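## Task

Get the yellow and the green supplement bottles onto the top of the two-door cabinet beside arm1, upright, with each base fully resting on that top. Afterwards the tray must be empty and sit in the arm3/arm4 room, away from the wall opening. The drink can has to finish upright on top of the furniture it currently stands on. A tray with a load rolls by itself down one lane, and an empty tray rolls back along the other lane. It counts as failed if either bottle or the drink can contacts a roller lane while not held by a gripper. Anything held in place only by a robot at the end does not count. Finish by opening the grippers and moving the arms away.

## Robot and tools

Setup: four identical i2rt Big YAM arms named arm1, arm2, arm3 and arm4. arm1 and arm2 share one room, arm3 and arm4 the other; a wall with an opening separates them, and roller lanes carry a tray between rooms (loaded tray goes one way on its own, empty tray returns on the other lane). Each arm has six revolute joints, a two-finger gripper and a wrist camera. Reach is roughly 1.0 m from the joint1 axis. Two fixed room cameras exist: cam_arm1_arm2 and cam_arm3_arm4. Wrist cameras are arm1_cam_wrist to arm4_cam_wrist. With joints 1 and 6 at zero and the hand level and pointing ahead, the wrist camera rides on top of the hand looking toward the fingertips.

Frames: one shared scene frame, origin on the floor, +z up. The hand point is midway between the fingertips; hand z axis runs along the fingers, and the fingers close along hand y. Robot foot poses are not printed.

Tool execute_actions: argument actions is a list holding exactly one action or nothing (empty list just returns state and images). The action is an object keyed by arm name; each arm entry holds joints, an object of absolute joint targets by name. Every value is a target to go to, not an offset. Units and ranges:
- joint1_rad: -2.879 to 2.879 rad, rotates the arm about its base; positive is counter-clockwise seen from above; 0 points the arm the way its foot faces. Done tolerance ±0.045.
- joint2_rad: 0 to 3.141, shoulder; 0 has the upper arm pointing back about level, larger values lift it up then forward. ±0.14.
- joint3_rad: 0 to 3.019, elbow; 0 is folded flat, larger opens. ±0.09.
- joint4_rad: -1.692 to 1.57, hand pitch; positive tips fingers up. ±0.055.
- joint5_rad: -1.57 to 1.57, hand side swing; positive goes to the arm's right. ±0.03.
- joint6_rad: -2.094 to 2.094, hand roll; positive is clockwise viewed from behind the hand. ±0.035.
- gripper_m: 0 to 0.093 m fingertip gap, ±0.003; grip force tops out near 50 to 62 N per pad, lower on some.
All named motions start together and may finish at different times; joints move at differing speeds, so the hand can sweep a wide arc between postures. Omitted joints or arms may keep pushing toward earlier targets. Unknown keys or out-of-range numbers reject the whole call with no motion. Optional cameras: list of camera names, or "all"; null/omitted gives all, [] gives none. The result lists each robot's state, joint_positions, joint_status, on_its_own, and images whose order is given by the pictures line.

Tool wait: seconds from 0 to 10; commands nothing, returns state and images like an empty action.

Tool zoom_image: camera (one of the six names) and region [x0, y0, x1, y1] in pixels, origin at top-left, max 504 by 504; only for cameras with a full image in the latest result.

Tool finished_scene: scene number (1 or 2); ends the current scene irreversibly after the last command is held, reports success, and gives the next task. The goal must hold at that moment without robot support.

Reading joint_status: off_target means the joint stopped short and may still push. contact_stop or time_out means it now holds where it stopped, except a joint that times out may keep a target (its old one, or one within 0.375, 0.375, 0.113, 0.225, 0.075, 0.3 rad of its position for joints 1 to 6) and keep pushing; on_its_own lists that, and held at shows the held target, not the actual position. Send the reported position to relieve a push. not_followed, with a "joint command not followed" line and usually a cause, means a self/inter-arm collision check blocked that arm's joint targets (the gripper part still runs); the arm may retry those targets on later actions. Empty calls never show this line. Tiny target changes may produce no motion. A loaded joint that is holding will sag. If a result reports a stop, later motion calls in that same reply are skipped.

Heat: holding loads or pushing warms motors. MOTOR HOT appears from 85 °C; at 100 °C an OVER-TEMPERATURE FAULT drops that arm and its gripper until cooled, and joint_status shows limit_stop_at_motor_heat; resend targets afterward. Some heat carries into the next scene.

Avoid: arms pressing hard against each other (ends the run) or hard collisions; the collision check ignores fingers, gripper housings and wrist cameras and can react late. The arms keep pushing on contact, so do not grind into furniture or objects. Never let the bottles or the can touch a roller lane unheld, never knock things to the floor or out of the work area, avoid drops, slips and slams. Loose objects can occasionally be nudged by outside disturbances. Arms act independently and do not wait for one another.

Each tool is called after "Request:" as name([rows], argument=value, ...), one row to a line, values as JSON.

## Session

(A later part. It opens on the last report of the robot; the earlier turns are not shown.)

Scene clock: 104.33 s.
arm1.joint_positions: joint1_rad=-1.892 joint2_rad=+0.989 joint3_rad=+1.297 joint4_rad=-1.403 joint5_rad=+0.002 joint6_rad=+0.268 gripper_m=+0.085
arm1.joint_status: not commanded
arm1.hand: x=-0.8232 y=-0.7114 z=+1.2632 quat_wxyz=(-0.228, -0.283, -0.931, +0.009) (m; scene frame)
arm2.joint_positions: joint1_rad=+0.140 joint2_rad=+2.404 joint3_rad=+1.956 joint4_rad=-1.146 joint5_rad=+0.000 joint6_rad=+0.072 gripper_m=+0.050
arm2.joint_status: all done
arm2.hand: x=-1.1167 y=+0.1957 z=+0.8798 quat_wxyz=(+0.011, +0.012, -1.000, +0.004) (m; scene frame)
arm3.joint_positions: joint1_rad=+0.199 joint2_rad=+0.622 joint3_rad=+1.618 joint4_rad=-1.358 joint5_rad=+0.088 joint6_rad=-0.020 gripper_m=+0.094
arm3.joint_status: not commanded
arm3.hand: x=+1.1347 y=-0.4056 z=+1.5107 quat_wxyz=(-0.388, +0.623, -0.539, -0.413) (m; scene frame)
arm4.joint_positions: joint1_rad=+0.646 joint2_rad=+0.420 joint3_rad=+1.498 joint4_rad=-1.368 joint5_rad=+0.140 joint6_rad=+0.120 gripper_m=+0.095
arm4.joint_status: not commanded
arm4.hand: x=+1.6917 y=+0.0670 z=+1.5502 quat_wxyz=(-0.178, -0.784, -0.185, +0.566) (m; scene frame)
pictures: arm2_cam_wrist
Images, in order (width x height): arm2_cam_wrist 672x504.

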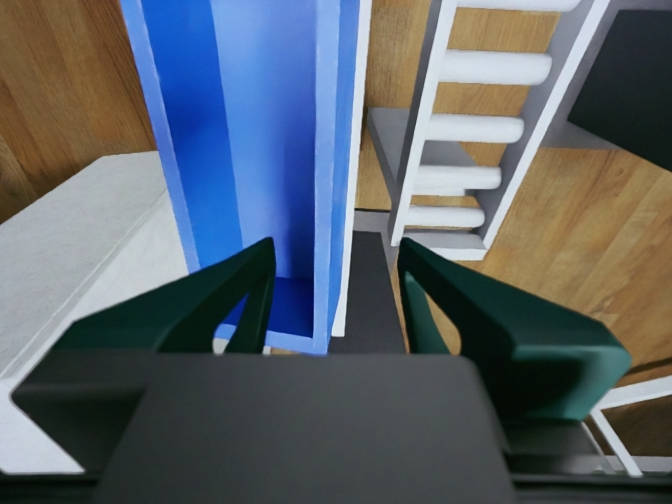

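Request:
execute_actions([
  {"arm2":{"joints":{"joint2_rad":2.545,"joint4_rad":-0.995}}},
], cameras=[])

Request:
execute_actions([
  {"arm2":{"joints":{"gripper_m":0.0}}},
], cameras=[])

Request:
execute_actions([
  {"arm2":{"joints":{"joint2_rad":2.5,"joint4_rad":-1.04}}},
], cameras=[])

Request:
execute_actions([
  {"arm2":{"joints":{"joint1_rad":0.175,"joint6_rad":0.11}}},
], cameras=["arm2_cam_wrist","cam_arm1_arm2"])

Request:
zoom_image(camera="cam_arm1_arm2", region=[270,230,390,340])

Scene clock: 106.50 s.
arm1.joint_positions: joint1_rad=-1.892 joint2_rad=+0.989 joint3_rad=+1.297 joint4_rad=-1.403 joint5_rad=+0.002 joint6_rad=+0.268 gripper_m=+0.085
arm1.joint_status: not commanded
arm1.hand: x=-0.8232 y=-0.7114 z=+1.2632 quat_wxyz=(-0.228, -0.283, -0.931, +0.009) (m; scene frame)
arm2.joint_positions: joint1_rad=+0.140 joint2_rad=+2.564 joint3_rad=+1.967 joint4_rad=-1.011 joint5_rad=+0.000 joint6_rad=+0.072 gripper_m=+0.050
arm2.joint_status: all done
arm2.hand: x=-1.1201 y=+0.1946 z=+0.7762 quat_wxyz=(+0.018, +0.012, -1.000, +0.005) (m; scene frame)
arm3.joint_positions: joint1_rad=+0.199 joint2_rad=+0.622 joint3_rad=+1.618 joint4_rad=-1.358 joint5_rad=+0.088 joint6_rad=-0.020 gripper_m=+0.094
arm3.joint_status: not commanded
arm3.hand: x=+1.1347 y=-0.4056 z=+1.5107 quat_wxyz=(-0.388, +0.623, -0.539, -0.413) (m; scene frame)
arm4.joint_positions: joint1_rad=+0.646 joint2_rad=+0.420 joint3_rad=+1.498 joint4_rad=-1.368 joint5_rad=+0.140 joint6_rad=+0.120 gripper_m=+0.095
arm4.joint_status: not commanded
arm4.hand: x=+1.6917 y=+0.0670 z=+1.5502 quat_wxyz=(-0.178, -0.784, -0.185, +0.566) (m; scene frame)
pictures: none
No camera images: the call's "cameras" was empty. Leave "cameras" out to get every camera's image.

Scene clock: 107.10 s.
arm1.joint_positions: joint1_rad=-1.892 joint2_rad=+0.989 joint3_rad=+1.297 joint4_rad=-1.403 joint5_rad=+0.002 joint6_rad=+0.268 gripper_m=+0.085
arm1.joint_status: not commanded
arm1.hand: x=-0.8232 y=-0.7114 z=+1.2632 quat_wxyz=(-0.228, -0.283, -0.931, +0.009) (m; scene frame)
arm2.joint_positions: joint1_rad=+0.142 joint2_rad=+2.563 joint3_rad=+1.967 joint4_rad=-1.009 joint5_rad=+0.002 joint6_rad=+0.077 gripper_m=+0.011
arm2.joint_status: gripper_m off_target (ended at +0.011, target +0.000)
arm2.hand: x=-1.1194 y=+0.1958 z=+0.7767 quat_wxyz=(+0.017, +0.011, -1.000, +0.006) (m; scene frame)
arm3.joint_positions: joint1_rad=+0.199 joint2_rad=+0.622 joint3_rad=+1.618 joint4_rad=-1.358 joint5_rad=+0.088 joint6_rad=-0.020 gripper_m=+0.094
arm3.joint_status: not commanded
arm3.hand: x=+1.1347 y=-0.4056 z=+1.5107 quat_wxyz=(-0.388, +0.623, -0.539, -0.413) (m; scene frame)
arm4.joint_positions: joint1_rad=+0.646 joint2_rad=+0.420 joint3_rad=+1.498 joint4_rad=-1.368 joint5_rad=+0.140 joint6_rad=+0.120 gripper_m=+0.095
arm4.joint_status: not commanded
arm4.hand: x=+1.6917 y=+0.0670 z=+1.5502 quat_wxyz=(-0.178, -0.784, -0.185, +0.566) (m; scene frame)
pictures: none
No camera images: the call's "cameras" was empty. Leave "cameras" out to get every camera's image.

Scene clock: 107.93 s.
arm1.joint_positions: joint1_rad=-1.892 joint2_rad=+0.989 joint3_rad=+1.297 joint4_rad=-1.403 joint5_rad=+0.002 joint6_rad=+0.268 gripper_m=+0.085
arm1.joint_status: not commanded
arm1.hand: x=-0.8232 y=-0.7114 z=+1.2632 quat_wxyz=(-0.228, -0.283, -0.931, +0.009) (m; scene frame)
arm2.joint_positions: joint1_rad=+0.142 joint2_rad=+2.536 joint3_rad=+1.967 joint4_rad=-1.023 joint5_rad=+0.002 joint6_rad=+0.077 gripper_m=+0.011
arm2.joint_status: all done
arm2.hand: x=-1.1149 y=+0.1963 z=+0.7945 quat_wxyz=(+0.011, +0.011, -1.000, +0.005) (m; scene frame)
arm3.joint_positions: joint1_rad=+0.199 joint2_rad=+0.622 joint3_rad=+1.618 joint4_rad=-1.358 joint5_rad=+0.088 joint6_rad=-0.020 gripper_m=+0.094
arm3.joint_status: not commanded
arm3.hand: x=+1.1347 y=-0.4056 z=+1.5107 quat_wxyz=(-0.388, +0.623, -0.539, -0.413) (m; scene frame)
arm4.joint_positions: joint1_rad=+0.646 joint2_rad=+0.420 joint3_rad=+1.498 joint4_rad=-1.368 joint5_rad=+0.140 joint6_rad=+0.120 gripper_m=+0.095
arm4.joint_status: not commanded
arm4.hand: x=+1.6917 y=+0.0670 z=+1.5502 quat_wxyz=(-0.178, -0.784, -0.185, +0.566) (m; scene frame)
pictures: none
No camera images: the call's "cameras" was empty. Leave "cameras" out to get every camera's image.

Scene clock: 108.70 s.
arm1.joint_positions: joint1_rad=-1.892 joint2_rad=+0.989 joint3_rad=+1.297 joint4_rad=-1.403 joint5_rad=+0.002 joint6_rad=+0.268 gripper_m=+0.085
arm1.joint_status: not commanded
arm1.hand: x=-0.8232 y=-0.7114 z=+1.2632 quat_wxyz=(-0.228, -0.283, -0.931, +0.009) (m; scene frame)
arm2.joint_positions: joint1_rad=+0.171 joint2_rad=+2.536 joint3_rad=+1.967 joint4_rad=-1.023 joint5_rad=+0.002 joint6_rad=+0.100 gripper_m=+0.011
arm2.joint_status: all done
arm2.hand: x=-1.1172 y=+0.2159 z=+0.7944 quat_wxyz=(+0.011, +0.014, -1.000, +0.005) (m; scene frame)
arm3.joint_positions: joint1_rad=+0.199 joint2_rad=+0.622 joint3_rad=+1.618 joint4_rad=-1.358 joint5_rad=+0.088 joint6_rad=-0.020 gripper_m=+0.094
arm3.joint_status: not commanded
arm3.hand: x=+1.1347 y=-0.4056 z=+1.5107 quat_wxyz=(-0.388, +0.623, -0.539, -0.413) (m; scene frame)
arm4.joint_positions: joint1_rad=+0.646 joint2_rad=+0.420 joint3_rad=+1.498 joint4_rad=-1.368 joint5_rad=+0.140 joint6_rad=+0.120 gripper_m=+0.095
arm4.joint_status: not commanded
arm4.hand: x=+1.6917 y=+0.0670 z=+1.5502 quat_wxyz=(-0.178, -0.784, -0.185, +0.566) (m; scene frame)
pictures: arm2_cam_wrist, cam_arm1_arm2
Images, in order (width x height): arm2_cam_wrist 672x504, cam_arm1_arm2 672x504.

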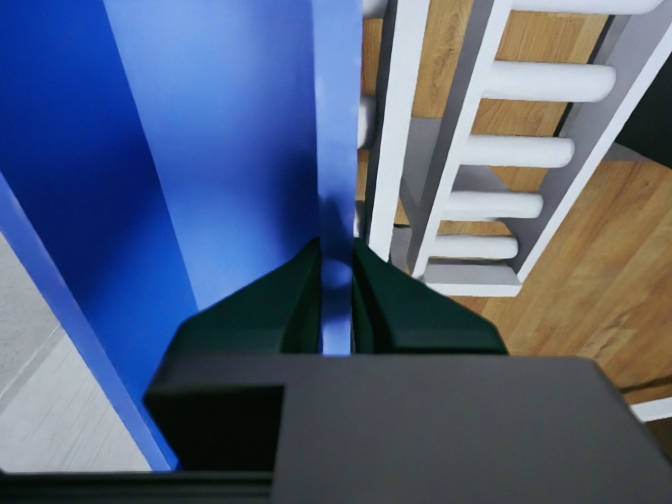

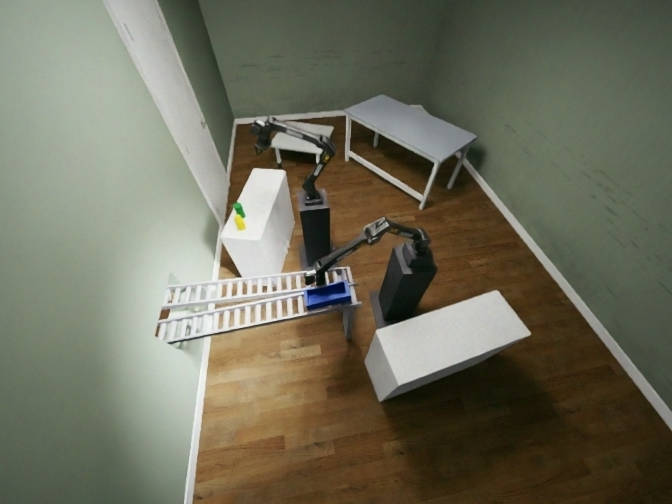

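Region (270, 230, 390, 340) of cam_arm1_arm2's 672x504 image, scaled by 4.200, with more detail than that image has; it fills the top 462 rows of this view, and the rest is white.

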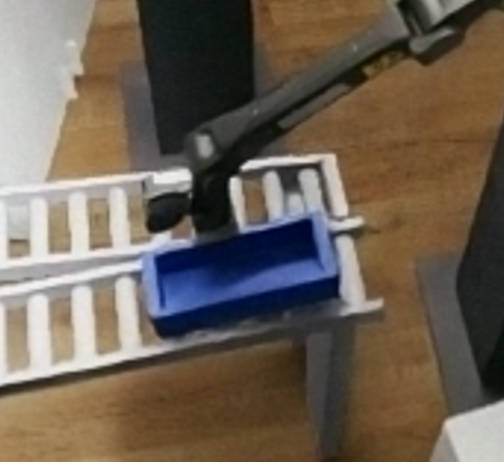

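Request:
execute_actions([
  {"arm2":{"joints":{"joint2_rad":2.57,"joint4_rad":-0.985}}},
], cameras=["arm2_cam_wrist","cam_arm1_arm2"])

Request:
zoom_image(camera="cam_arm1_arm2", region=[270,230,390,340])

Scene clock: 110.03 s.
arm1.joint_positions: joint1_rad=-1.892 joint2_rad=+0.989 joint3_rad=+1.297 joint4_rad=-1.403 joint5_rad=+0.002 joint6_rad=+0.268 gripper_m=+0.085
arm1.joint_status: not commanded
arm1.hand: x=-0.8232 y=-0.7114 z=+1.2632 quat_wxyz=(-0.228, -0.283, -0.931, +0.009) (m; scene frame)
arm2.joint_positions: joint1_rad=+0.171 joint2_rad=+2.588 joint3_rad=+1.967 joint4_rad=-0.997 joint5_rad=+0.001 joint6_rad=+0.103 gripper_m=+0.011
arm2.joint_status: all done
arm2.hand: x=-1.1266 y=+0.2146 z=+0.7601 quat_wxyz=(+0.023, +0.012, -1.000, +0.006) (m; scene frame)
arm3.joint_positions: joint1_rad=+0.199 joint2_rad=+0.622 joint3_rad=+1.618 joint4_rad=-1.358 joint5_rad=+0.088 joint6_rad=-0.020 gripper_m=+0.094
arm3.joint_status: not commanded
arm3.hand: x=+1.1347 y=-0.4056 z=+1.5107 quat_wxyz=(-0.388, +0.623, -0.539, -0.413) (m; scene frame)
arm4.joint_positions: joint1_rad=+0.646 joint2_rad=+0.420 joint3_rad=+1.498 joint4_rad=-1.368 joint5_rad=+0.140 joint6_rad=+0.120 gripper_m=+0.095
arm4.joint_status: not commanded
arm4.hand: x=+1.6917 y=+0.0670 z=+1.5502 quat_wxyz=(-0.178, -0.784, -0.185, +0.566) (m; scene frame)
pictures: arm2_cam_wrist, cam_arm1_arm2
Images, in order (width x height): arm2_cam_wrist 672x504, cam_arm1_arm2 672x504.

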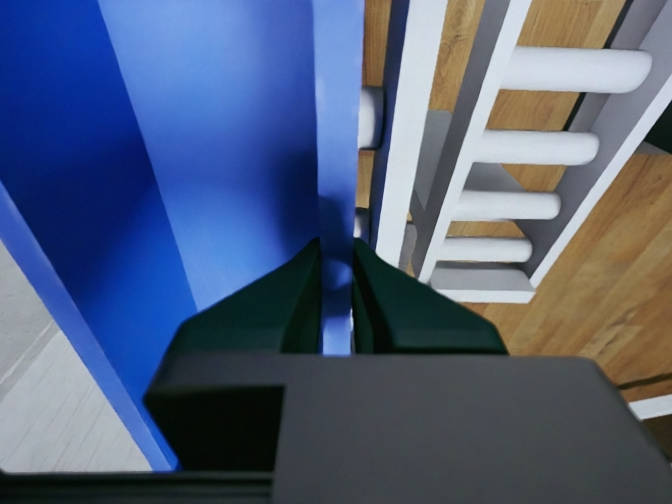

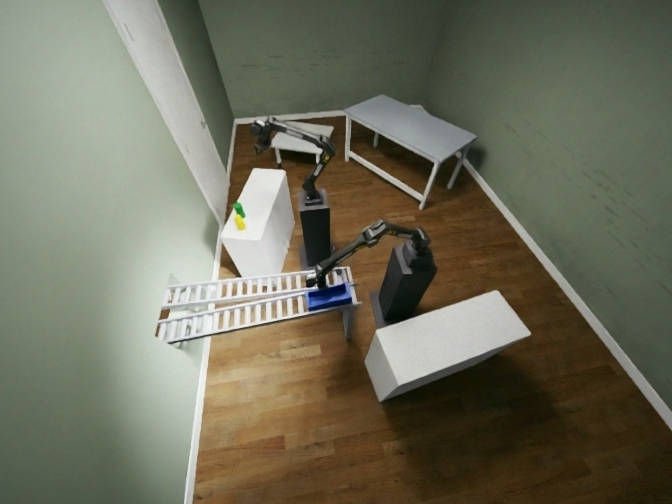

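Region (270, 230, 390, 340) of cam_arm1_arm2's 672x504 image, scaled by 4.200, with more detail than that image has; it fills the top 462 rows of this view, and the rest is white.

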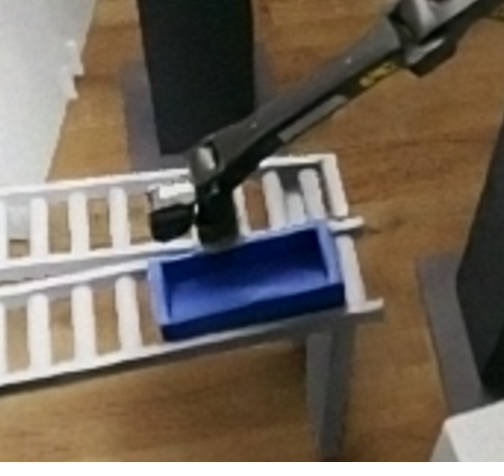

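Dropped in between the rails now (z .76). Release.

Request:
execute_actions([
  {"arm2":{"joints":{"gripper_m":0.035}}},
], cameras=[])

Request:
execute_actions([
  {"arm2":{"joints":{"joint2_rad":2.25,"joint4_rad":-1.3}}},
], cameras=["cam_arm1_arm2"])

Request:
execute_actions([
  {"arm2":{"joints":{"joint2_rad":1.2,"joint3_rad":1.5,"joint4_rad":-1.5}}},
], cameras=["cam_arm1_arm2","cam_arm3_arm4"])

Scene clock: 111.30 s.
arm1.joint_positions: joint1_rad=-1.892 joint2_rad=+0.989 joint3_rad=+1.297 joint4_rad=-1.403 joint5_rad=+0.002 joint6_rad=+0.268 gripper_m=+0.085
arm1.joint_status: not commanded
arm1.hand: x=-0.8232 y=-0.7114 z=+1.2632 quat_wxyz=(-0.228, -0.283, -0.931, +0.009) (m; scene frame)
arm2.joint_positions: joint1_rad=+0.171 joint2_rad=+2.588 joint3_rad=+1.967 joint4_rad=-0.997 joint5_rad=+0.001 joint6_rad=+0.103 gripper_m=+0.035
arm2.joint_status: all done
arm2.hand: x=-1.1266 y=+0.2146 z=+0.7601 quat_wxyz=(+0.023, +0.012, -1.000, +0.007) (m; scene frame)
arm3.joint_positions: joint1_rad=+0.199 joint2_rad=+0.622 joint3_rad=+1.618 joint4_rad=-1.358 joint5_rad=+0.088 joint6_rad=-0.020 gripper_m=+0.094
arm3.joint_status: not commanded
arm3.hand: x=+1.1347 y=-0.4056 z=+1.5107 quat_wxyz=(-0.388, +0.623, -0.539, -0.413) (m; scene frame)
arm4.joint_positions: joint1_rad=+0.646 joint2_rad=+0.420 joint3_rad=+1.498 joint4_rad=-1.368 joint5_rad=+0.140 joint6_rad=+0.120 gripper_m=+0.095
arm4.joint_status: not commanded
arm4.hand: x=+1.6917 y=+0.0670 z=+1.5502 quat_wxyz=(-0.178, -0.784, -0.185, +0.566) (m; scene frame)
pictures: none
No camera images: the call's "cameras" was empty. Leave "cameras" out to get every camera's image.

Scene clock: 112.83 s.
arm1.joint_positions: joint1_rad=-1.892 joint2_rad=+0.989 joint3_rad=+1.297 joint4_rad=-1.403 joint5_rad=+0.002 joint6_rad=+0.268 gripper_m=+0.085
arm1.joint_status: not commanded
arm1.hand: x=-0.8232 y=-0.7114 z=+1.2632 quat_wxyz=(-0.228, -0.283, -0.931, +0.009) (m; scene frame)
arm2.joint_positions: joint1_rad=+0.171 joint2_rad=+2.264 joint3_rad=+1.979 joint4_rad=-1.285 joint5_rad=+0.001 joint6_rad=+0.103 gripper_m=+0.035
arm2.joint_status: all done
arm2.hand: x=-1.1225 y=+0.2166 z=+0.9815 quat_wxyz=(-0.001, +0.012, -1.000, +0.004) (m; scene frame)
arm3.joint_positions: joint1_rad=+0.199 joint2_rad=+0.622 joint3_rad=+1.618 joint4_rad=-1.358 joint5_rad=+0.088 joint6_rad=-0.020 gripper_m=+0.094
arm3.joint_status: not commanded
arm3.hand: x=+1.1347 y=-0.4056 z=+1.5107 quat_wxyz=(-0.388, +0.623, -0.539, -0.413) (m; scene frame)
arm4.joint_positions: joint1_rad=+0.646 joint2_rad=+0.420 joint3_rad=+1.498 joint4_rad=-1.368 joint5_rad=+0.140 joint6_rad=+0.120 gripper_m=+0.095
arm4.joint_status: not commanded
arm4.hand: x=+1.6917 y=+0.0670 z=+1.5502 quat_wxyz=(-0.178, -0.784, -0.185, +0.566) (m; scene frame)
pictures: cam_arm1_arm2
Images, in order (width x height): cam_arm1_arm2 672x504.

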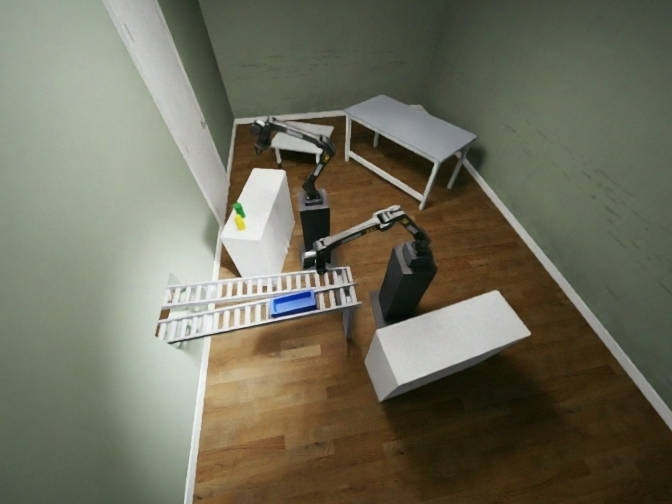

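Scene clock: 114.63 s.
arm1.joint_positions: joint1_rad=-1.892 joint2_rad=+0.989 joint3_rad=+1.297 joint4_rad=-1.403 joint5_rad=+0.002 joint6_rad=+0.268 gripper_m=+0.085
arm1.joint_status: not commanded
arm1.hand: x=-0.8232 y=-0.7114 z=+1.2632 quat_wxyz=(-0.228, -0.283, -0.931, +0.009) (m; scene frame)
arm2.joint_positions: joint1_rad=+0.171 joint2_rad=+1.202 joint3_rad=+1.493 joint4_rad=-1.486 joint5_rad=+0.001 joint6_rad=+0.103 gripper_m=+0.035
arm2.joint_status: all done
arm2.hand: x=-1.3983 y=+0.1836 z=+1.3453 quat_wxyz=(-0.186, +0.013, -0.982, -0.018) (m; scene frame)
arm3.joint_positions: joint1_rad=+0.199 joint2_rad=+0.622 joint3_rad=+1.618 joint4_rad=-1.358 joint5_rad=+0.088 joint6_rad=-0.020 gripper_m=+0.094
arm3.joint_status: not commanded
arm3.hand: x=+1.1347 y=-0.4056 z=+1.5107 quat_wxyz=(-0.388, +0.623, -0.539, -0.413) (m; scene frame)
arm4.joint_positions: joint1_rad=+0.646 joint2_rad=+0.420 joint3_rad=+1.498 joint4_rad=-1.368 joint5_rad=+0.140 joint6_rad=+0.120 gripper_m=+0.095
arm4.joint_status: not commanded
arm4.hand: x=+1.6917 y=+0.0670 z=+1.5502 quat_wxyz=(-0.178, -0.784, -0.185, +0.566) (m; scene frame)
pictures: cam_arm1_arm2, cam_arm3_arm4
Images, in order (width x height): cam_arm1_arm2 672x504, cam_arm3_arm4 672x504.

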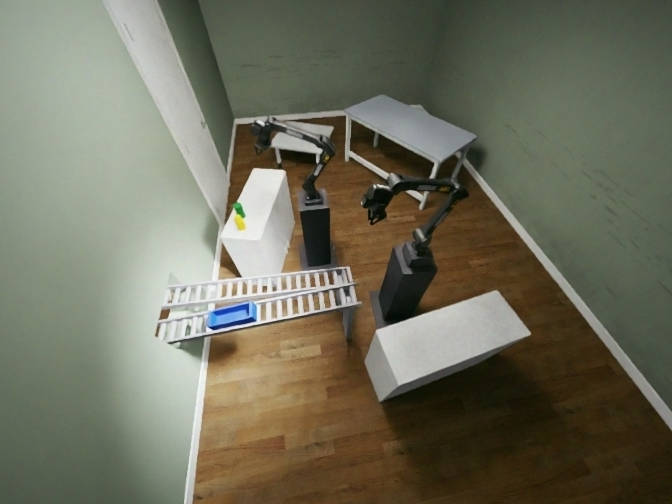

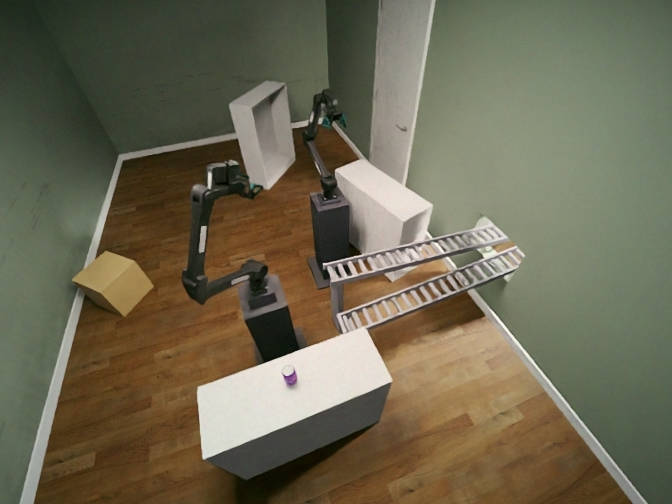

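Request:
wait(seconds=8)

Scene clock: 122.77 s.
arm1.joint_positions: joint1_rad=-1.892 joint2_rad=+0.989 joint3_rad=+1.297 joint4_rad=-1.403 joint5_rad=+0.002 joint6_rad=+0.268 gripper_m=+0.085
arm1.joint_status: not commanded
arm1.hand: x=-0.8232 y=-0.7114 z=+1.2632 quat_wxyz=(-0.228, -0.283, -0.931, +0.009) (m; scene frame)
arm2.joint_positions: joint1_rad=+0.171 joint2_rad=+1.202 joint3_rad=+1.493 joint4_rad=-1.486 joint5_rad=+0.001 joint6_rad=+0.103 gripper_m=+0.035
arm2.joint_status: all done
arm2.hand: x=-1.3983 y=+0.1836 z=+1.3453 quat_wxyz=(-0.186, +0.013, -0.982, -0.018) (m; scene frame)
arm3.joint_positions: joint1_rad=+0.199 joint2_rad=+0.622 joint3_rad=+1.618 joint4_rad=-1.358 joint5_rad=+0.088 joint6_rad=-0.020 gripper_m=+0.094
arm3.joint_status: not commanded
arm3.hand: x=+1.1347 y=-0.4056 z=+1.5107 quat_wxyz=(-0.388, +0.623, -0.539, -0.413) (m; scene frame)
arm4.joint_positions: joint1_rad=+0.646 joint2_rad=+0.420 joint3_rad=+1.498 joint4_rad=-1.368 joint5_rad=+0.140 joint6_rad=+0.120 gripper_m=+0.095
arm4.joint_status: not commanded
arm4.hand: x=+1.6917 y=+0.0670 z=+1.5502 quat_wxyz=(-0.178, -0.784, -0.185, +0.566) (m; scene frame)
wait: 8.00 s; at rest by 0.13 s
pictures: arm1_cam_wrist, arm2_cam_wrist, arm3_cam_wrist, arm4_cam_wrist, cam_arm1_arm2, cam_arm3_arm4
Images, in order (width x height): arm1_cam_wrist 672x504, arm2_cam_wrist 672x504, arm3_cam_wrist 672x504, arm4_cam_wrist 672x504, cam_arm1_arm2 672x504, cam_arm3_arm4 672x504.

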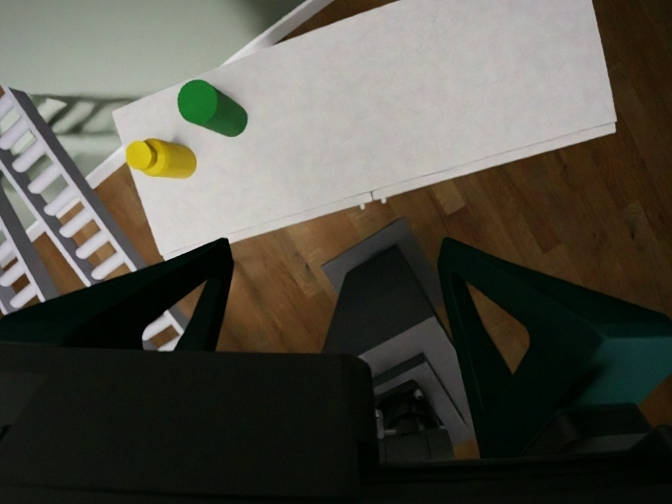

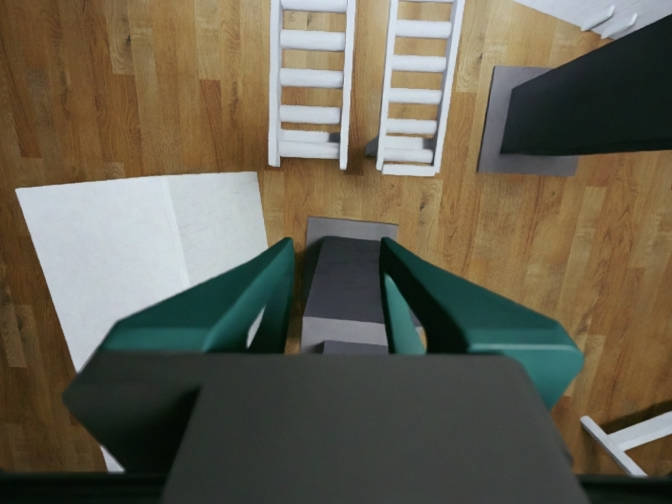

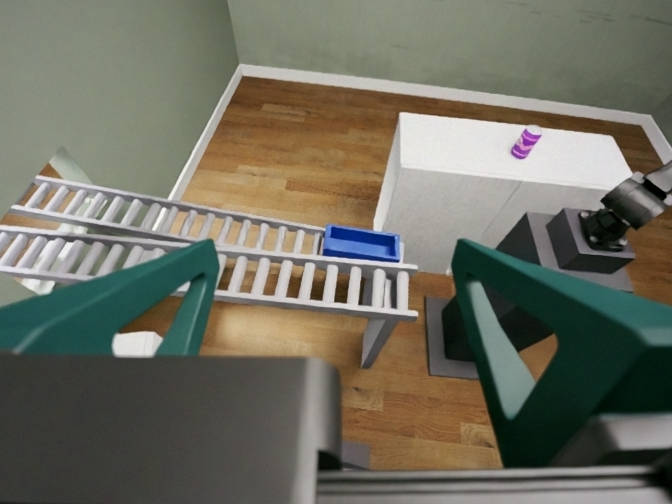

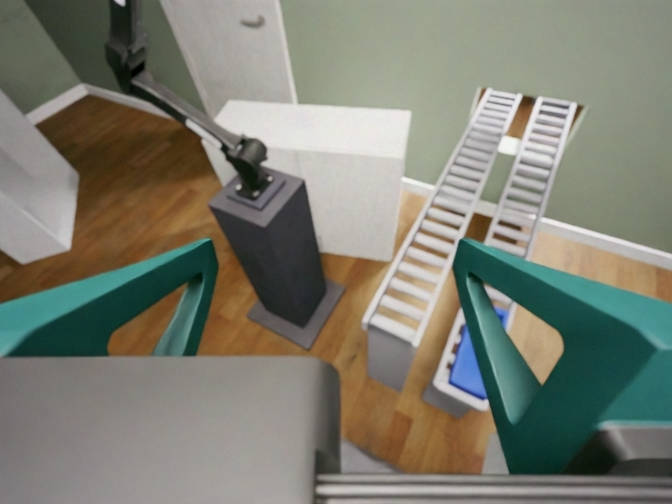

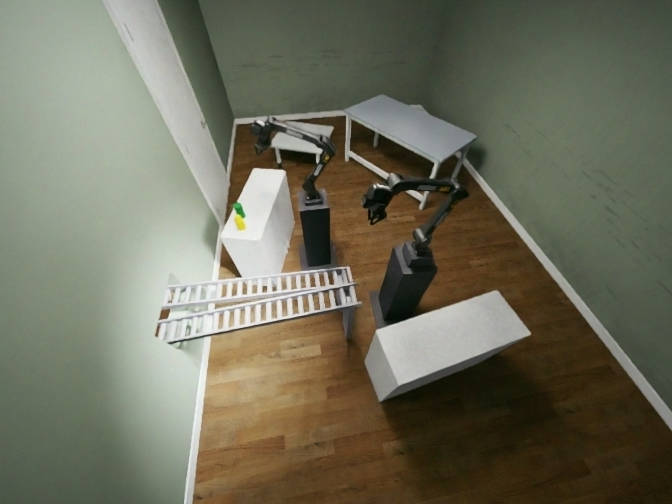

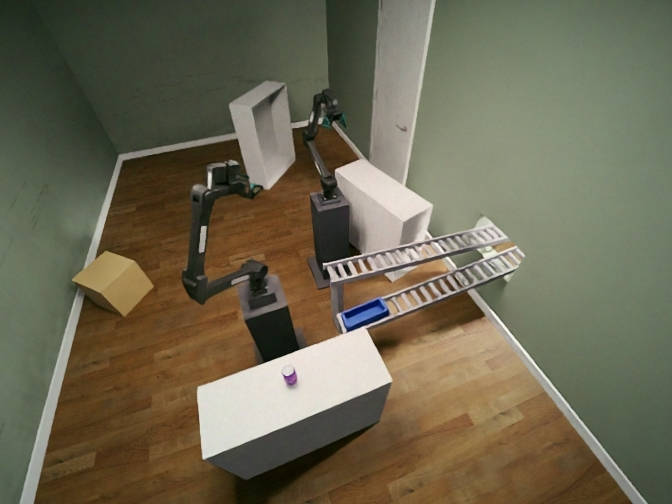

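Request:
finished_scene(scene=2)

The scene is finished: the task was done.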